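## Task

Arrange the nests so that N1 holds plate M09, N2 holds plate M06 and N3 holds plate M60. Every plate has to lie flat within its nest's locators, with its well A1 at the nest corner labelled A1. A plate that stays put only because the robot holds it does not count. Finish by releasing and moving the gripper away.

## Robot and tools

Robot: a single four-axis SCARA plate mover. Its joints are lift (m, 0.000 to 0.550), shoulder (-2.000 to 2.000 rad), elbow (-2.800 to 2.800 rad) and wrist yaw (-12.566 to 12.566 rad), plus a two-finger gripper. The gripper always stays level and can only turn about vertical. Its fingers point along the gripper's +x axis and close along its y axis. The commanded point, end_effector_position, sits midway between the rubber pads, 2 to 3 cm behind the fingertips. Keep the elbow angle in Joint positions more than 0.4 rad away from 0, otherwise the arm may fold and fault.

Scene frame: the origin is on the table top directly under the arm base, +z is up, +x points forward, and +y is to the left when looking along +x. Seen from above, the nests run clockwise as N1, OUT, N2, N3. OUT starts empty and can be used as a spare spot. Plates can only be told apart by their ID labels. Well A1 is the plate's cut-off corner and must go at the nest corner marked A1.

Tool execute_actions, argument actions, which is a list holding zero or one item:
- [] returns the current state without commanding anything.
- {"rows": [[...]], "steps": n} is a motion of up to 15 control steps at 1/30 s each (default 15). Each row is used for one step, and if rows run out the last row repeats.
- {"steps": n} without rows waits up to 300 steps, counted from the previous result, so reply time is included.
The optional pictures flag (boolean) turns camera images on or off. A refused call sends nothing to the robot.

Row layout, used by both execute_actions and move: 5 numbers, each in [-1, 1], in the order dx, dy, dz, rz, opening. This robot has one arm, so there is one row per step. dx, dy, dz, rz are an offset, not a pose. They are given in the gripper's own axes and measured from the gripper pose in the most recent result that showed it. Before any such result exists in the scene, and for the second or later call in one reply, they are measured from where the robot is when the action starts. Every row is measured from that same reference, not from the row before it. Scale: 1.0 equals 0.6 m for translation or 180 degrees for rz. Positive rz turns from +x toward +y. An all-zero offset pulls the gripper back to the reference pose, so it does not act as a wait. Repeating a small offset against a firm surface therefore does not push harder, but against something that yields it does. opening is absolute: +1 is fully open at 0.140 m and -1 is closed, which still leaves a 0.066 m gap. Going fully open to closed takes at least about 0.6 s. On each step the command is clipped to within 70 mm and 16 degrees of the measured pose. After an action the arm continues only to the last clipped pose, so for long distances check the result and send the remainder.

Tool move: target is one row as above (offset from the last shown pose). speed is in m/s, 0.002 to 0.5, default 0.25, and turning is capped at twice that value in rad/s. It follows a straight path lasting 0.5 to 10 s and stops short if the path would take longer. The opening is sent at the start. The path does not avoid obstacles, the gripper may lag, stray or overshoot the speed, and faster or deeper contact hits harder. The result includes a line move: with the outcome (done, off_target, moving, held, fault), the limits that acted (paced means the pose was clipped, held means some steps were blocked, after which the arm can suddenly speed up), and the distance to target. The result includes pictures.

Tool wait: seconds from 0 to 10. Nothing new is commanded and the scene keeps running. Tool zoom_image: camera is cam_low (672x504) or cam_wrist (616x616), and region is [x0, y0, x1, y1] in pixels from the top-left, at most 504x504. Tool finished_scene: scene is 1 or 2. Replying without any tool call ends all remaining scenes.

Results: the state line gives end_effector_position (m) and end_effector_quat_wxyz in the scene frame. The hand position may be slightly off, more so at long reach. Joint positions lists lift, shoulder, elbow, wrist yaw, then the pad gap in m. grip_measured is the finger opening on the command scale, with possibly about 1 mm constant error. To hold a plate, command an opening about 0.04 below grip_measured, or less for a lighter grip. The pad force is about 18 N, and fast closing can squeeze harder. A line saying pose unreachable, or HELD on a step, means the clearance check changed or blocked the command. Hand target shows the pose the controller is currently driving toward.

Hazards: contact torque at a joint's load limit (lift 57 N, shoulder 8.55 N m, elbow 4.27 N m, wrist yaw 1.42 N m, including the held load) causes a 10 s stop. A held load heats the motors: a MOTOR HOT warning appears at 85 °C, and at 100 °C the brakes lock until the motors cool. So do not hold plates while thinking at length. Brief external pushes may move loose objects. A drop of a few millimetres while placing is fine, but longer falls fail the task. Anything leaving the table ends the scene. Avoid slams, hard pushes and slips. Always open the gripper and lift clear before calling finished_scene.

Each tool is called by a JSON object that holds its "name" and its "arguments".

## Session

{"name": "execute_actions", "arguments": {"actions": []}}

Scene clock: 0.00 s of 12600.00 s.
end_effector_position=(+0.5722, -0.2237, +0.4819) grip_measured=+0.99 end_effector_quat_wxyz=(+0.805, +0.000, +0.000, +0.594)
Joint positions: [ 0.477 -0.56   2.648 -0.817  0.14 ]
Motor temperatures (°C, as the motors report them): [36 24 26 24]
Hand target: +0.572, -0.224, +0.482; +0.805, +0.000, +0.000, +0.594

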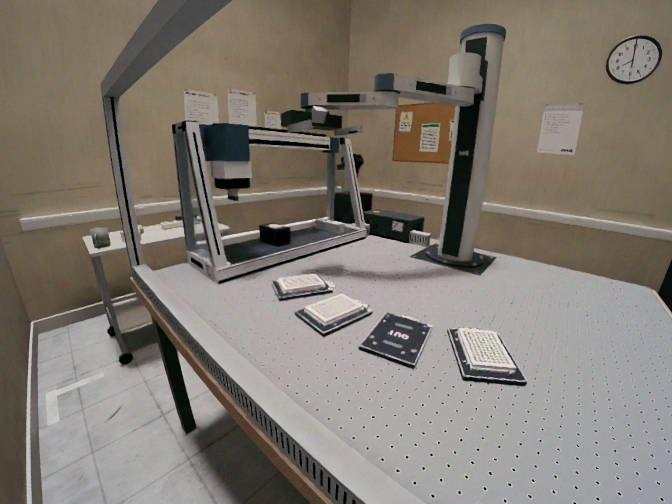

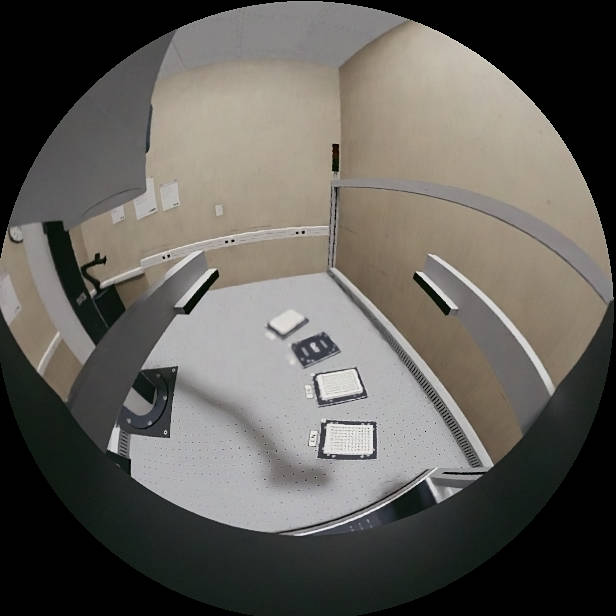

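{"name": "move", "arguments": {"target": [0.2865, 0.0367, -0.663, -0.432, 1], "speed": 0.3}}

{"name": "zoom_image", "arguments": {"camera": "cam_wrist", "region": [60, 240, 560, 400]}}

Scene clock: 10.17 s of 12600.00 s.
end_effector_position=(+0.6021, -0.0527, +0.0841) grip_measured=+0.99 end_effector_quat_wxyz=(+0.999, +0.000, +0.000, -0.043)
Joint positions: [ 0.079  0.727  1.176 -1.989  0.14 ]
Motor temperatures (°C, as the motors report them): [36 24 26 24]
Hand target: +0.602, -0.053, +0.084; +0.999, +0.000, +0.000, -0.043
Off the commanded pose: 0.000 m, 0 deg.
After step 90, 4.50 s passed at rest.
move: done

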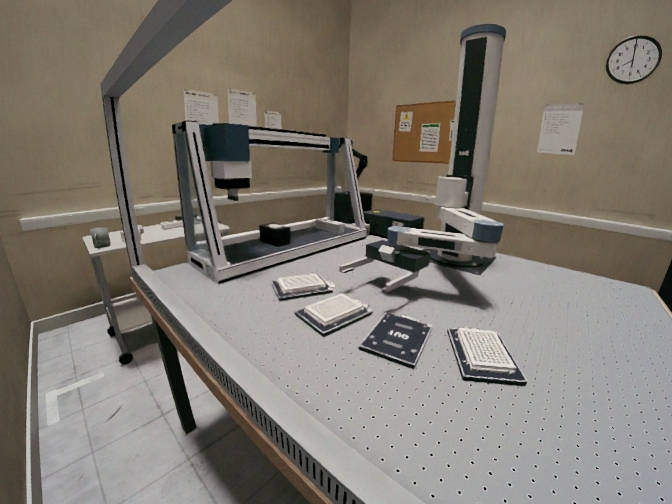

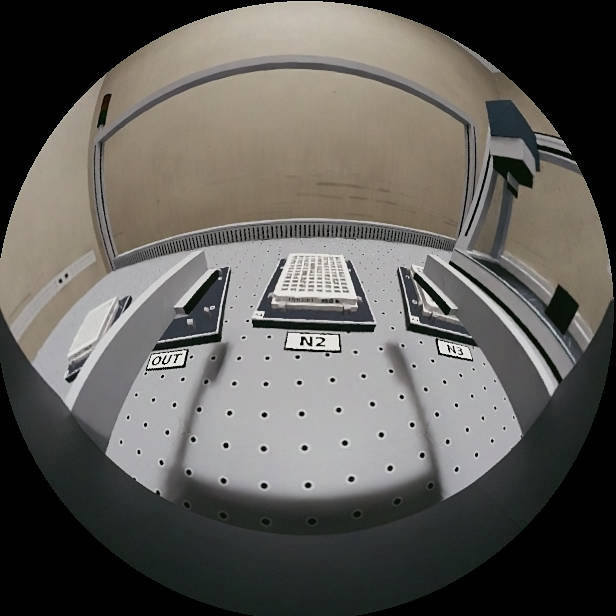

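Region (60, 240, 560, 400) of cam_wrist's 616x616 image, scaled by 1.008, with more detail than that image has; it fills the top 161 rows of this view, and the rest is white.

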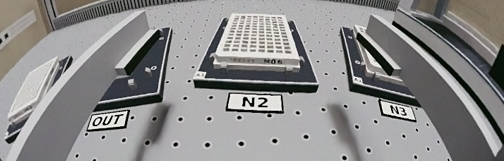

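{"name": "zoom_image", "arguments": {"camera": "cam_wrist", "region": [250, 250, 380, 330]}}

Region (250, 250, 380, 330) of cam_wrist's 616x616 image, scaled by 3.877, with more detail than that image has; it fills the top 310 rows of this view, and the rest is white.

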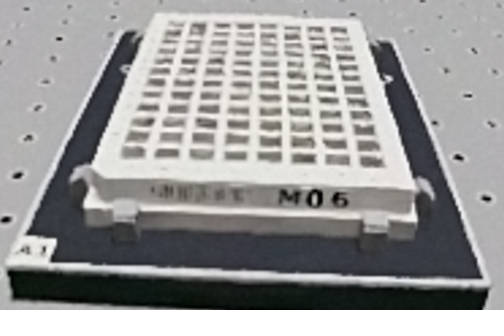

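{"name": "move", "arguments": {"target": [-0.031, -0.2165, 0, -0.069, 1]}}

{"name": "zoom_image", "arguments": {"camera": "cam_wrist", "region": [240, 250, 400, 350]}}

Scene clock: 19.77 s of 12600.00 s.
end_effector_position=(+0.5723, -0.1807, +0.0841) grip_measured=+0.99 end_effector_quat_wxyz=(+0.989, +0.000, +0.000, -0.151)
Joint positions: [ 0.079  0.369  1.212 -1.884  0.14 ]
Motor temperatures (°C, as the motors report them): [36 24 26 24]
Hand target: +0.572, -0.181, +0.084; +0.989, +0.000, +0.000, -0.151
Off the commanded pose: 0.000 m, 0 deg.
After step 90, 5.70 s passed at rest.
move: done

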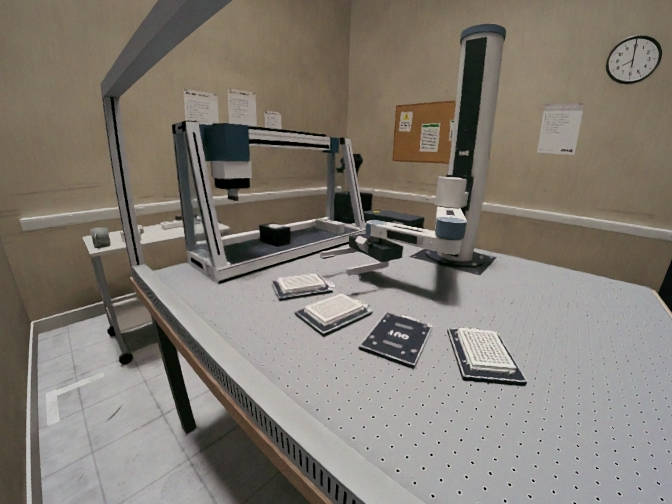

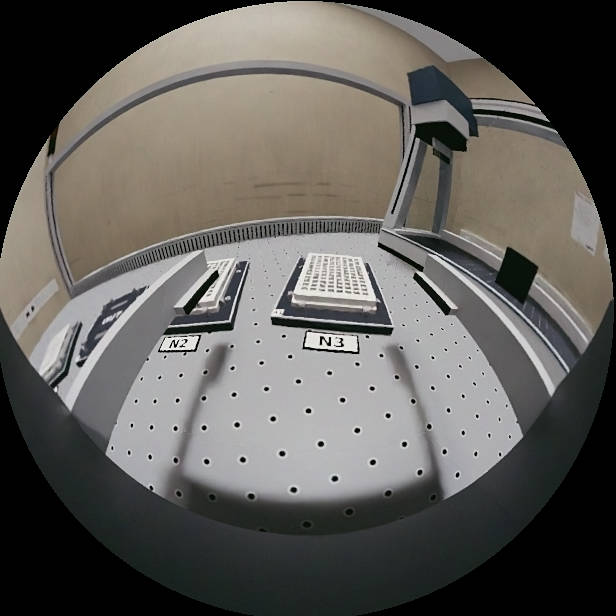

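Region (240, 250, 400, 350) of cam_wrist's 616x616 image, scaled by 3.150, with more detail than that image has; it fills the top 315 rows of this view, and the rest is white.

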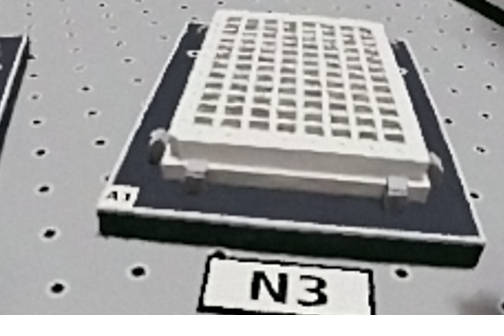

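{"name": "zoom_image", "arguments": {"camera": "cam_low", "region": [265, 265, 535, 395]}}

Region (265, 265, 535, 395) of cam_low's 672x504 image, scaled by 1.867, with more detail than that image has; it fills the top 243 rows of this view, and the rest is white.

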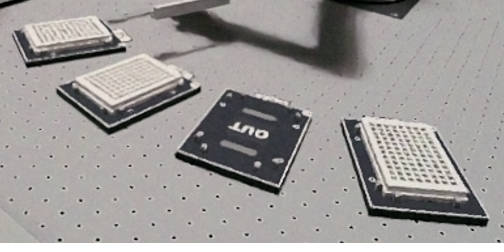

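{"name": "move", "arguments": {"target": [-0.224, 0.65, 0, 0.269, 1], "speed": 0.3}}

{"name": "zoom_image", "arguments": {"camera": "cam_wrist", "region": [220, 250, 400, 360]}}

Scene clock: 38.47 s of 12600.00 s.
end_effector_position=(+0.5604, +0.2318, +0.0841) grip_measured=+0.99 end_effector_quat_wxyz=(+0.963, +0.000, +0.000, +0.268)
Joint positions: [ 0.079  1.373  1.268 -2.099  0.14 ]
Motor temperatures (°C, as the motors report them): [36 24 26 24]
Hand target: +0.560, +0.232, +0.084; +0.963, +0.000, +0.000, +0.268
Off the commanded pose: 0.000 m, 0 deg.
After step 90, 13.93 s passed at rest.
move: done

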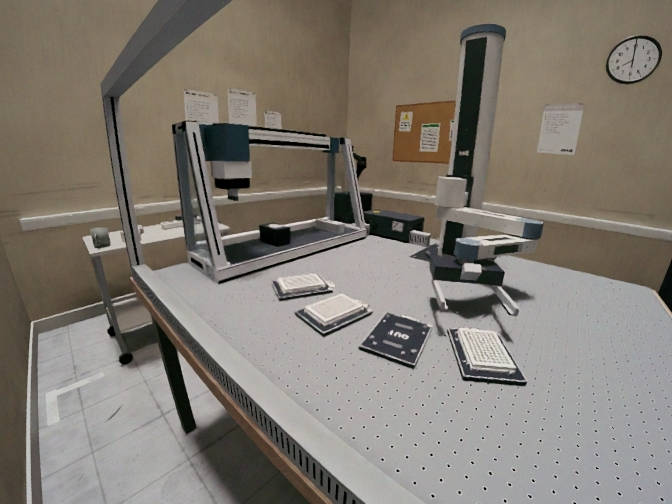

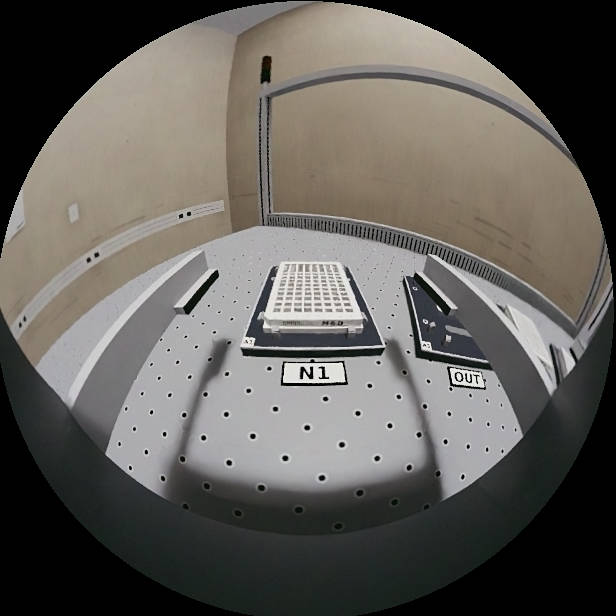

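Region (220, 250, 400, 360) of cam_wrist's 616x616 image, scaled by 2.800, with more detail than that image has.

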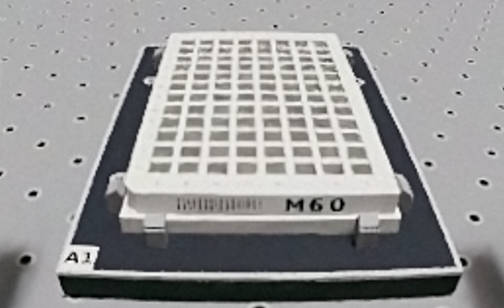

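{"name": "move", "arguments": {"target": [0.22, 0, 0, 0, 1], "speed": 0.2}}

Scene clock: 48.30 s of 12600.00 s.
end_effector_position=(+0.6735, +0.2999, +0.0841) grip_measured=+0.99 end_effector_quat_wxyz=(+0.963, +0.000, +0.000, +0.268)
Joint positions: [ 0.079  1.051  2.026 -2.534  0.14 ]
Motor temperatures (°C, as the motors report them): [36 24 26 24]
Hand target: +0.673, +0.300, +0.084; +0.963, +0.000, +0.000, +0.268
Off the commanded pose: 0.000 m, 0 deg.
After step 90, 5.77 s passed at rest.
move: done

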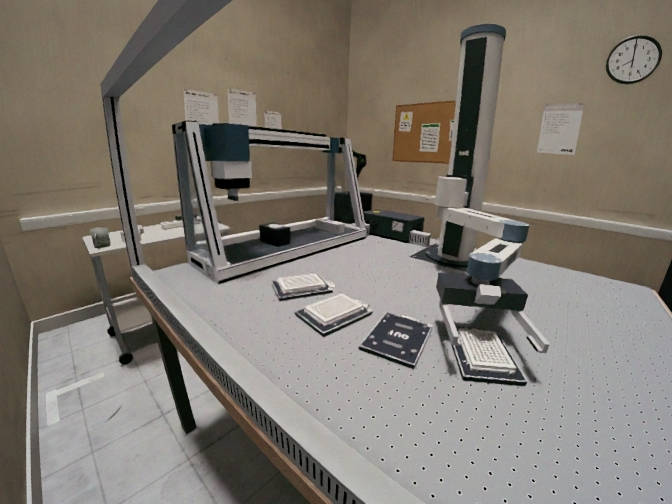

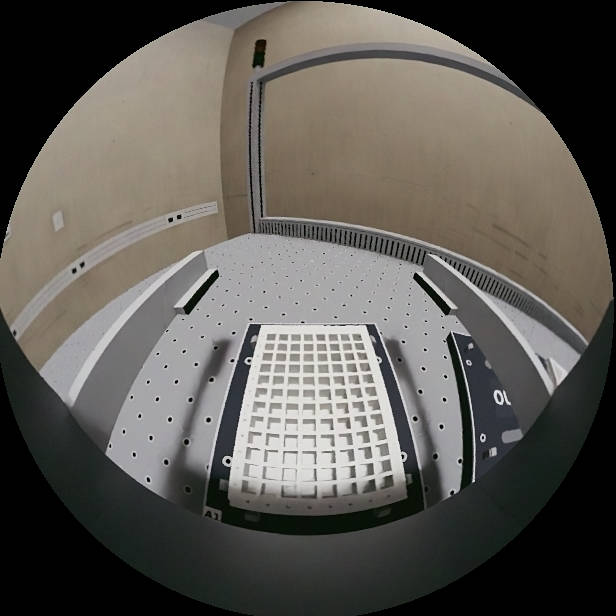

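{"name": "move", "arguments": {"target": [0, 0, -0.09, 0, 0.6], "speed": 0.06}}

{"name": "move", "arguments": {"target": [0, 0, 0, 0, -0.55]}}

{"name": "move", "arguments": {"target": [0, 0, 0.03, 0, -0.55], "speed": 0.02}}

Scene clock: 58.47 s of 12600.00 s.
end_effector_position=(+0.6735, +0.2999, +0.0300) grip_measured=+0.60 end_effector_quat_wxyz=(+0.963, +0.000, +0.000, +0.268)
Joint positions: [ 0.025  1.051  2.026 -2.534  0.125]
Motor temperatures (°C, as the motors report them): [36 24 26 24]
Hand target: +0.674, +0.300, +0.030; +0.963, +0.000, +0.000, +0.268
Off the commanded pose: 0.000 m, 0 deg.
After step 90, 6.00 s passed at rest.
move: done

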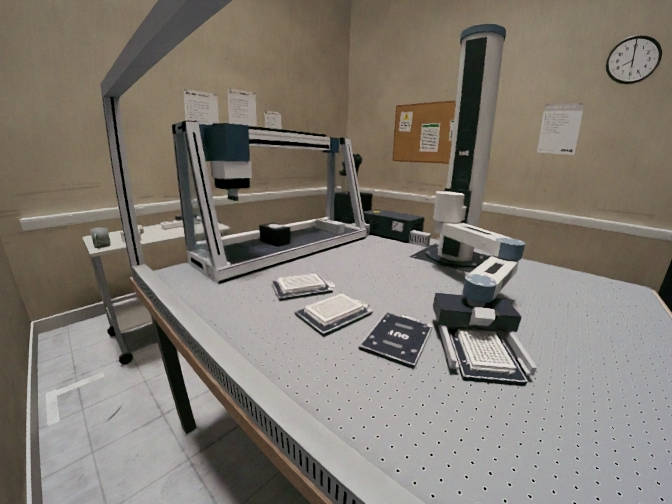

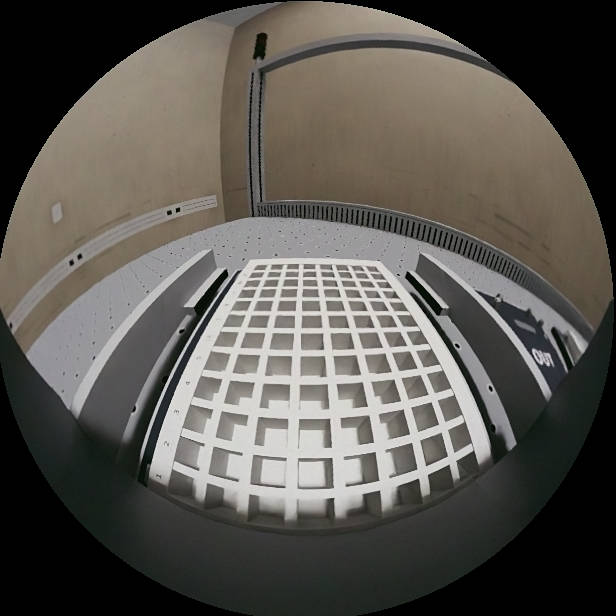

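Scene clock: 58.97 s of 12600.00 s.
end_effector_position=(+0.6725, +0.3022, +0.0300) grip_measured=-0.15 end_effector_quat_wxyz=(+0.962, +0.000, +0.000, +0.272)
Joint positions: [ 0.025  1.052  2.029 -2.53   0.098]
Motor temperatures (°C, as the motors report them): [36 24 26 24]
Hand target: +0.674, +0.300, +0.030; +0.963, +0.000, +0.000, +0.268
Off the commanded pose: 0.003 m, 1 deg.
move: done

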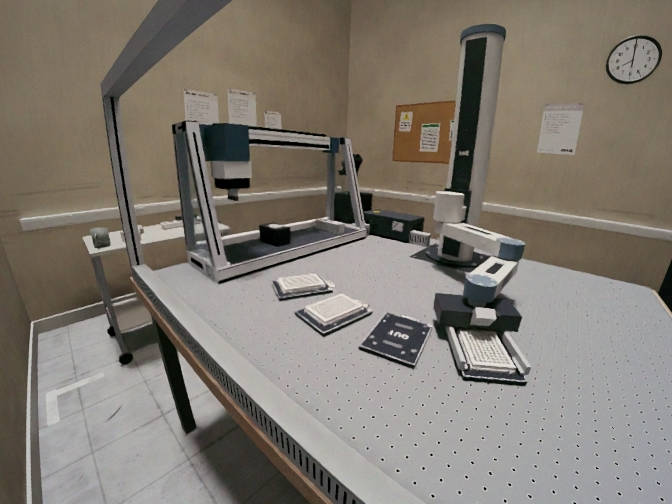

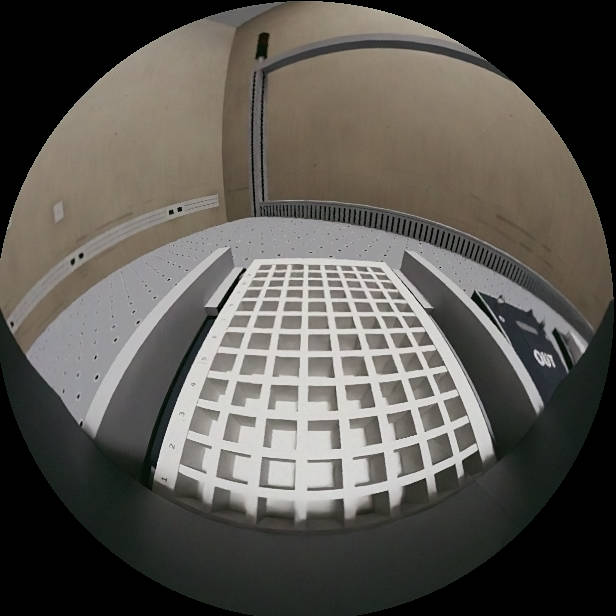

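Scene clock: 60.10 s of 12600.00 s.
end_effector_position=(+0.6725, +0.3023, +0.0481) grip_measured=-0.55 end_effector_quat_wxyz=(+0.962, +0.000, +0.000, +0.272)
Joint positions: [ 0.043  1.053  2.029 -2.53   0.083]
Motor temperatures (°C, as the motors report them): [36 24 26 24]
Hand target: +0.673, +0.302, +0.048; +0.962, +0.000, +0.000, +0.272
Off the commanded pose: 0.000 m, 0 deg.
move: done

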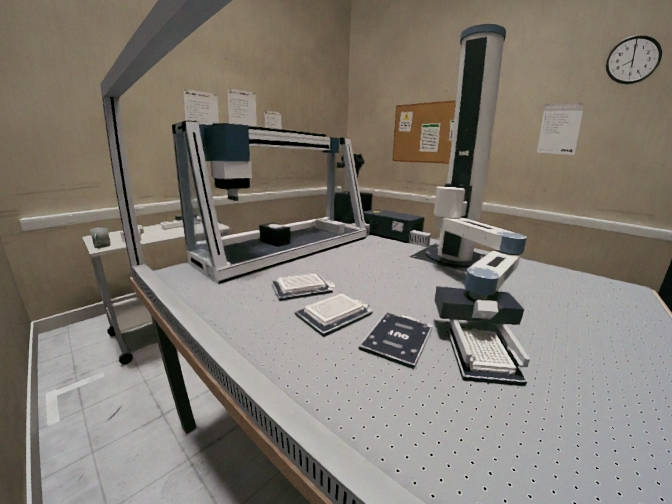

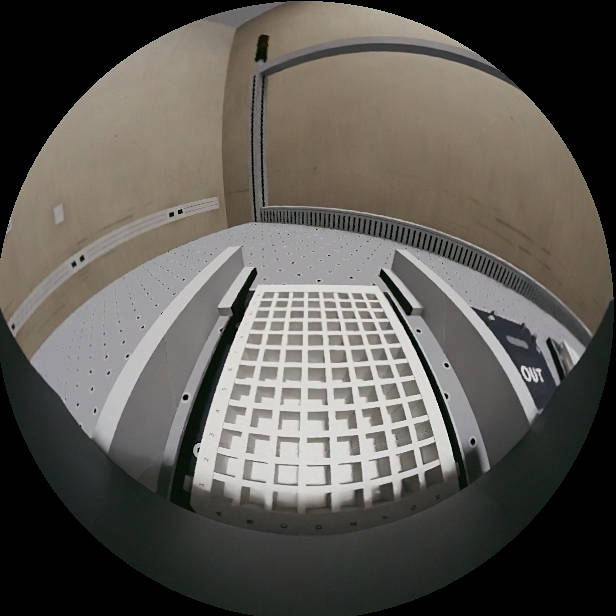

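{"name": "move", "arguments": {"target": [0, 0, -0.027, 0, 0.6], "speed": 0.04}}

{"name": "move", "arguments": {"target": [0, 0, 0, 0, -0.55]}}

{"name": "move", "arguments": {"target": [0, 0, 0.03, 0, -0.55], "speed": 0.02}}

Scene clock: 67.33 s of 12600.00 s.
end_effector_position=(+0.6725, +0.3023, +0.0318) grip_measured=+0.60 end_effector_quat_wxyz=(+0.962, +0.000, +0.000, +0.272)
Joint positions: [ 0.027  1.053  2.029 -2.53   0.125]
Motor temperatures (°C, as the motors report them): [36 24 26 24]
Hand target: +0.673, +0.302, +0.032; +0.962, +0.000, +0.000, +0.272
Off the commanded pose: 0.000 m, 0 deg.
After step 90, 3.53 s passed at rest.
move: done

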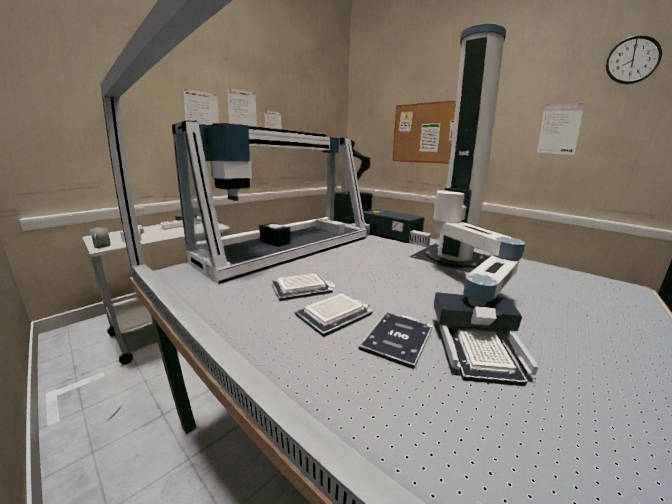

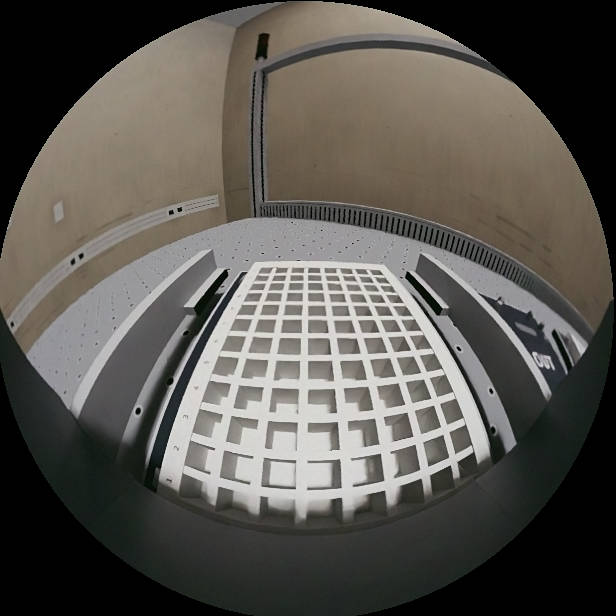

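Scene clock: 67.83 s of 12600.00 s.
end_effector_position=(+0.6725, +0.3022, +0.0318) grip_measured=-0.15 end_effector_quat_wxyz=(+0.962, +0.000, +0.000, +0.272)
Joint positions: [ 0.027  1.053  2.029 -2.53   0.097]
Motor temperatures (°C, as the motors report them): [36 24 26 24]
Hand target: +0.673, +0.302, +0.032; +0.962, +0.000, +0.000, +0.272
Off the commanded pose: 0.000 m, 0 deg.
move: done

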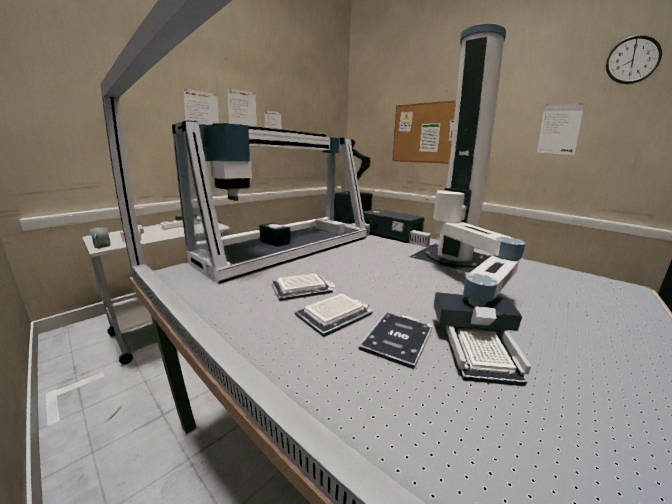

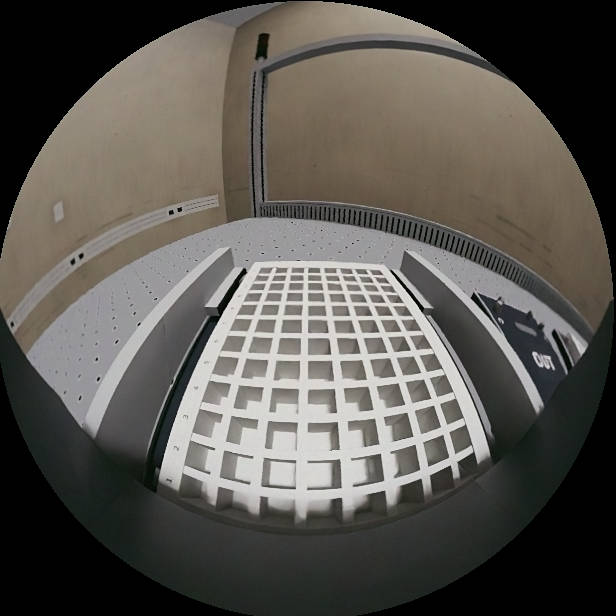

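Scene clock: 68.97 s of 12600.00 s.
end_effector_position=(+0.6725, +0.3022, +0.0499) grip_measured=-0.55 end_effector_quat_wxyz=(+0.962, +0.000, +0.000, +0.272)
Joint positions: [ 0.045  1.053  2.029 -2.53   0.083]
Motor temperatures (°C, as the motors report them): [36 24 26 24]
Hand target: +0.673, +0.302, +0.050; +0.962, +0.000, +0.000, +0.272
Off the commanded pose: 0.000 m, 0 deg.
move: done

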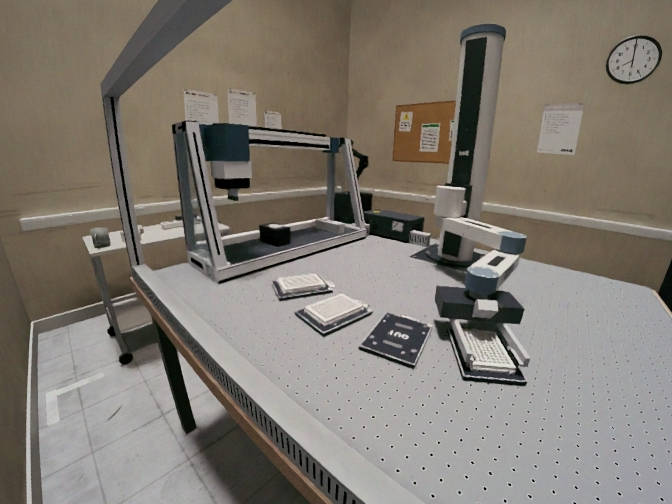

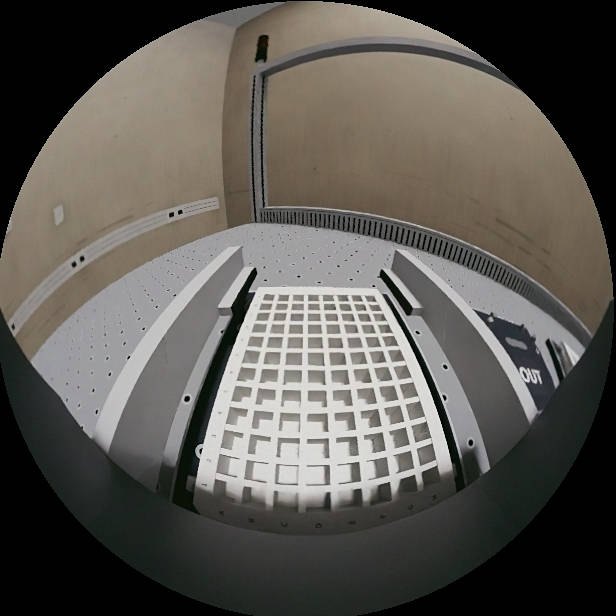

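{"name": "move", "arguments": {"target": [0, 0, -0.0265, 0, 0.6], "speed": 0.04}}

{"name": "move", "arguments": {"target": [0, 0, 0, 0, -0.6]}}

{"name": "move", "arguments": {"target": [0, 0, 0.03, 0, -0.6], "speed": 0.02}}

Scene clock: 74.13 s of 12600.00 s.
end_effector_position=(+0.6725, +0.3022, +0.0339) grip_measured=+0.60 end_effector_quat_wxyz=(+0.962, +0.000, +0.000, +0.272)
Joint positions: [ 0.029  1.053  2.029 -2.53   0.125]
Motor temperatures (°C, as the motors report them): [36 24 26 24]
Hand target: +0.673, +0.302, +0.034; +0.962, +0.000, +0.000, +0.272
Off the commanded pose: 0.000 m, 0 deg.
After step 90, 1.47 s passed at rest.
move: done

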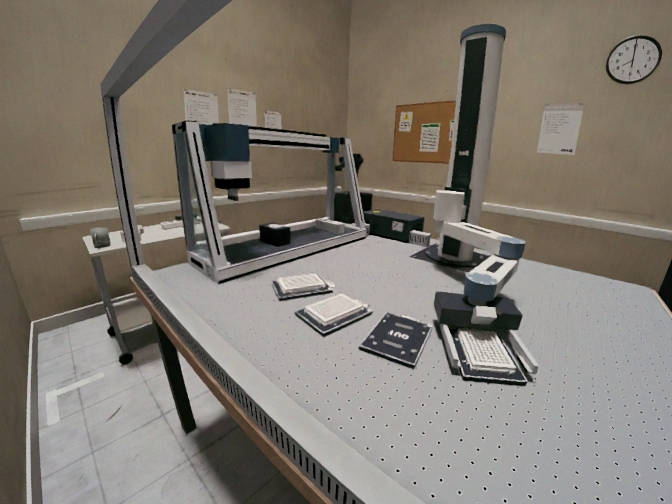

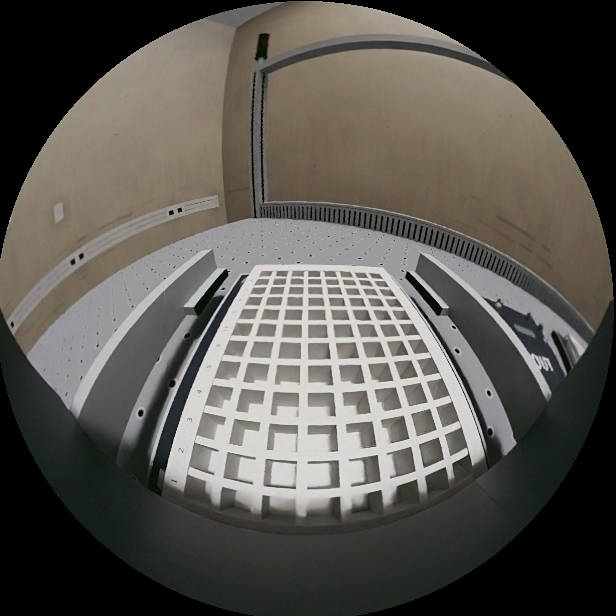

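Scene clock: 74.63 s of 12600.00 s.
end_effector_position=(+0.6725, +0.3023, +0.0342) grip_measured=-0.20 end_effector_quat_wxyz=(+0.962, +0.000, +0.000, +0.272)
Joint positions: [ 0.029  1.053  2.029 -2.53   0.095]
Motor temperatures (°C, as the motors report them): [36 24 26 24]
Hand target: +0.673, +0.302, +0.034; +0.962, +0.000, +0.000, +0.272
Off the commanded pose: 0.000 m, 0 deg.
move: done

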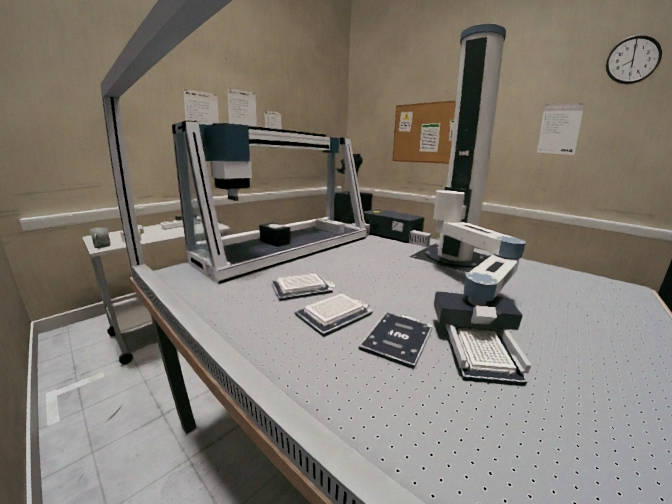

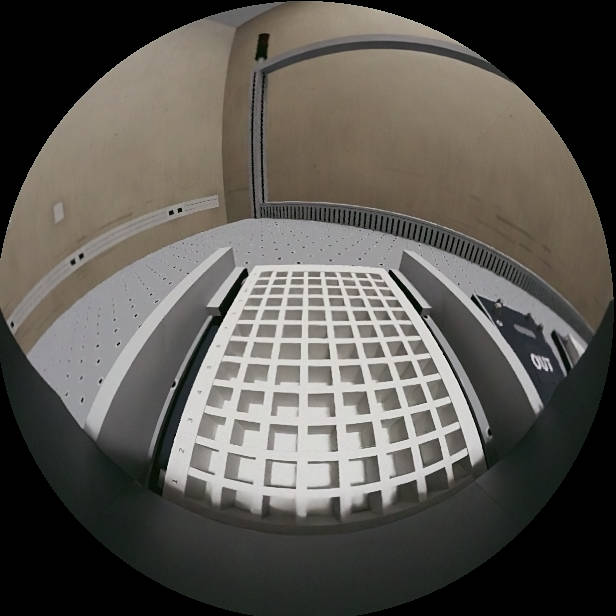

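Scene clock: 75.77 s of 12600.00 s.
end_effector_position=(+0.6725, +0.3022, +0.0522) grip_measured=-0.58 end_effector_quat_wxyz=(+0.962, +0.000, +0.000, +0.272)
Joint positions: [ 0.047  1.053  2.029 -2.531  0.082]
Motor temperatures (°C, as the motors report them): [36 24 26 24]
Hand target: +0.673, +0.302, +0.052; +0.962, +0.000, +0.000, +0.272
Off the commanded pose: 0.000 m, 0 deg.
move: done

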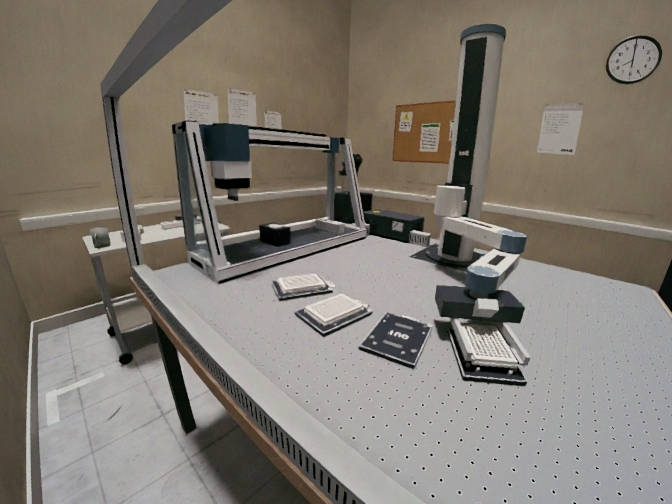

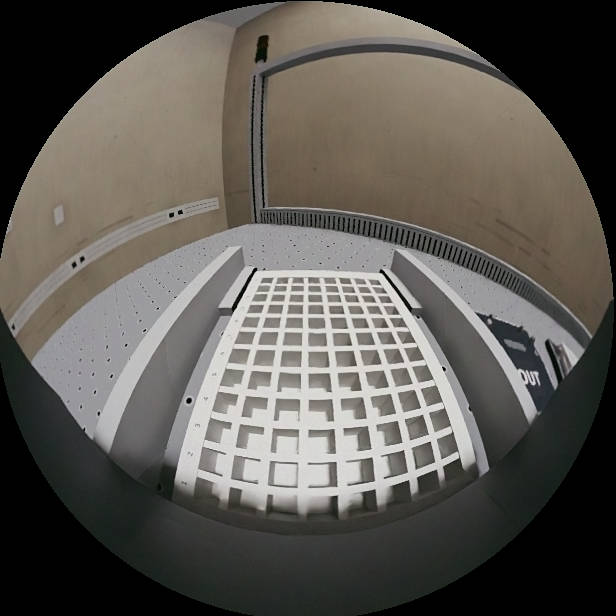

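{"name": "move", "arguments": {"target": [0, 0, 0.055, 0, -0.65], "speed": 0.08}}

{"name": "move", "arguments": {"target": [-0.0535, -0.312, 0, -0.106, -0.65], "speed": 0.15}}

{"name": "move", "arguments": {"target": [0, 0, -0.065, 0, -0.65], "speed": 0.04}}

Scene clock: 96.23 s of 12600.00 s.
end_effector_position=(+0.6725, +0.3023, +0.0852) grip_measured=-0.58 end_effector_quat_wxyz=(+0.962, +0.000, +0.000, +0.272)
Joint positions: [ 0.08   1.053  2.029 -2.531  0.082]
Motor temperatures (°C, as the motors report them): [36 24 26 24]
Hand target: +0.673, +0.302, +0.085; +0.962, +0.000, +0.000, +0.272
Off the commanded pose: 0.000 m, 0 deg.
After step 90, 16.73 s passed at rest.
move: done

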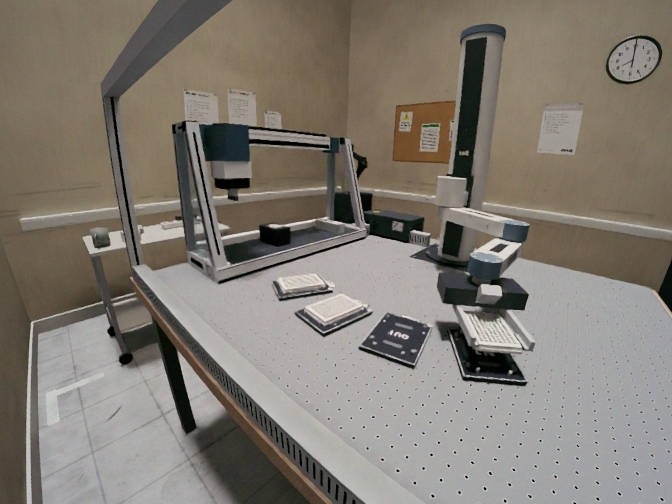

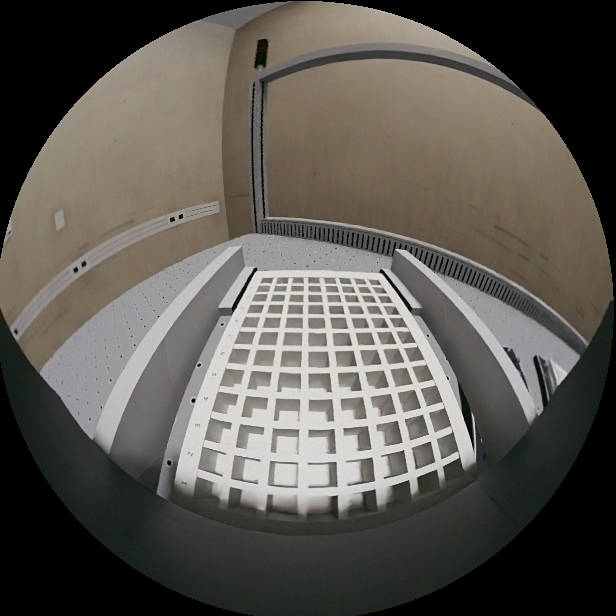

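Scene clock: 97.80 s of 12600.00 s.
end_effector_position=(+0.7432, +0.1258, +0.0852) grip_measured=-0.58 end_effector_quat_wxyz=(+0.994, +0.000, +0.000, +0.109)
Joint positions: [ 0.08   0.727  2.028 -2.537  0.082]
Motor temperatures (°C, as the motors report them): [36 24 26 24]
Hand target: +0.743, +0.126, +0.085; +0.994, +0.000, +0.000, +0.109
Off the commanded pose: 0.000 m, 0 deg.
move: done

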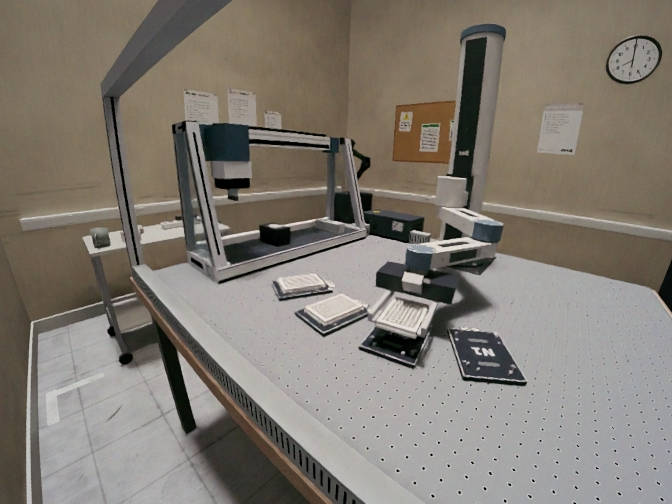

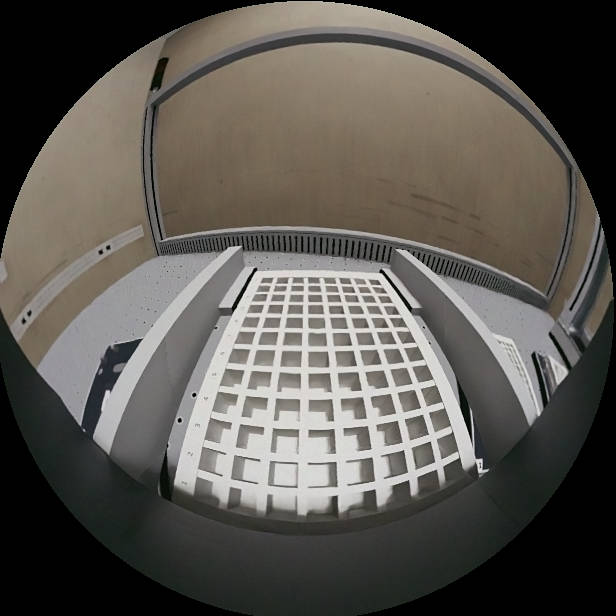

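Scene clock: 99.00 s of 12600.00 s.
end_effector_position=(+0.7432, +0.1257, +0.0463) grip_measured=-0.58 end_effector_quat_wxyz=(+0.994, +0.000, +0.000, +0.109)
Joint positions: [ 0.041  0.727  2.028 -2.537  0.082]
Motor temperatures (°C, as the motors report them): [36 24 26 24]
Hand target: +0.743, +0.126, +0.046; +0.994, +0.000, +0.000, +0.109
Off the commanded pose: 0.000 m, 0 deg.
move: done

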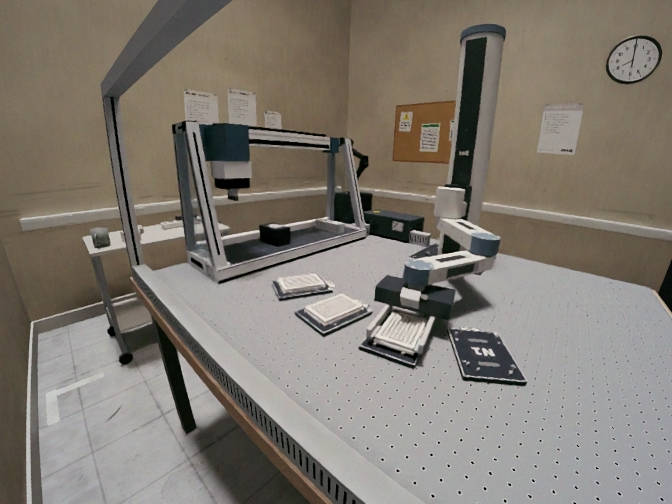

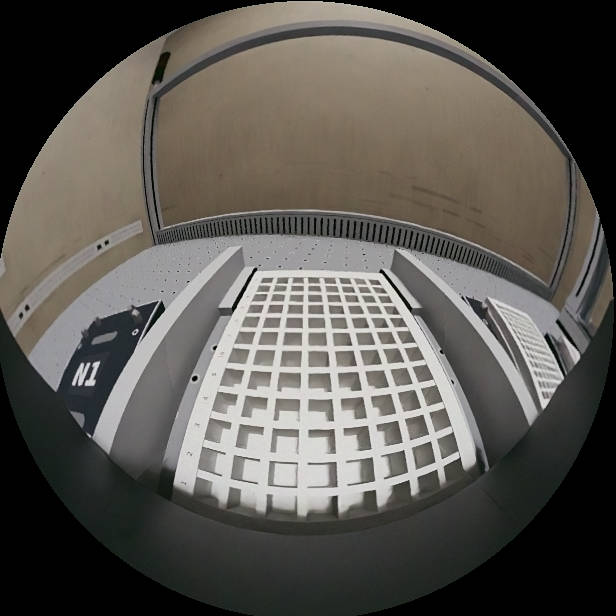

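{"name": "move", "arguments": {"target": [0, 0, -0.017, 0, -0.65], "speed": 0.015}}

{"name": "move", "arguments": {"target": [0, 0, 0, 0, 0.4]}}

{"name": "move", "arguments": {"target": [0, 0, 0.085, 0, 0.4], "speed": 0.1}}

Scene clock: 117.37 s of 12600.00 s.
end_effector_position=(+0.7430, +0.1250, +0.0398) grip_measured=-0.57 end_effector_quat_wxyz=(+0.994, +0.000, +0.000, +0.105)
Joint positions: [ 0.035  0.729  2.025 -2.542  0.082]
Motor temperatures (°C, as the motors report them): [35 24 26 24]
Hand target: +0.743, +0.125, +0.039; +0.994, +0.000, +0.000, +0.106
Off the commanded pose: 0.004 m, 0 deg.
TORQUE FAULT: the external load on joint 1 (lift) reached its load limit, and the arm stopped for 10 seconds. The arm's remaining commands of this call were not run. The arm holds where it stopped, with its grip as last carried out, and accepts commands again: back off and push less far. The arm stops again, at the same cost, whenever a joint's load reaches its limit.
After step 90, 4.67 s passed at rest.
move: fault

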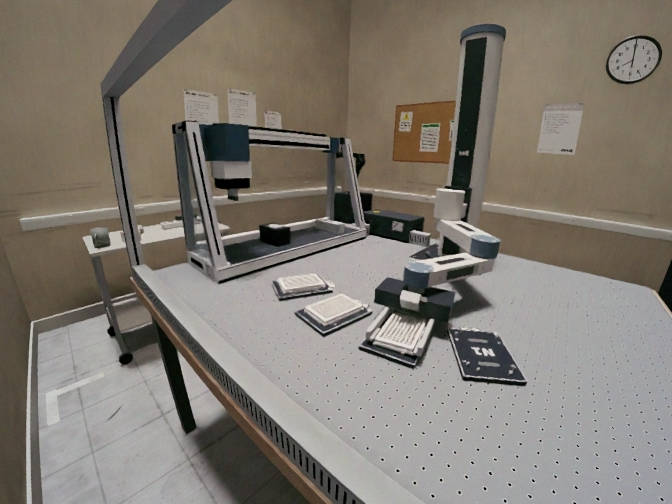

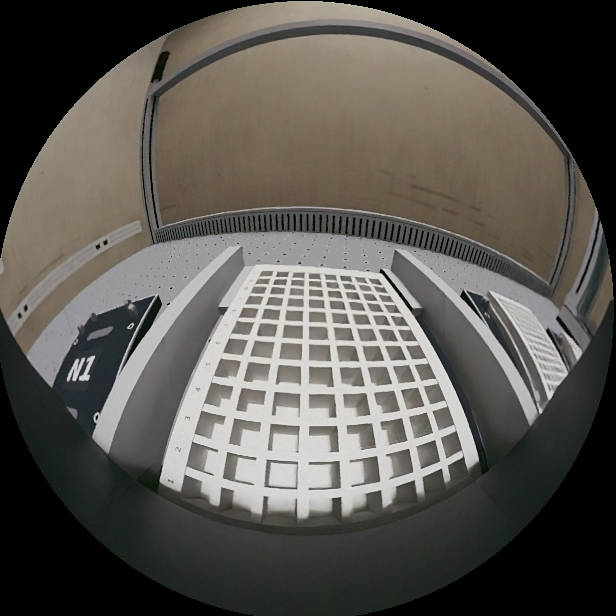

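not run: a fault stop came before this call.

not run: a fault stop came before this call.


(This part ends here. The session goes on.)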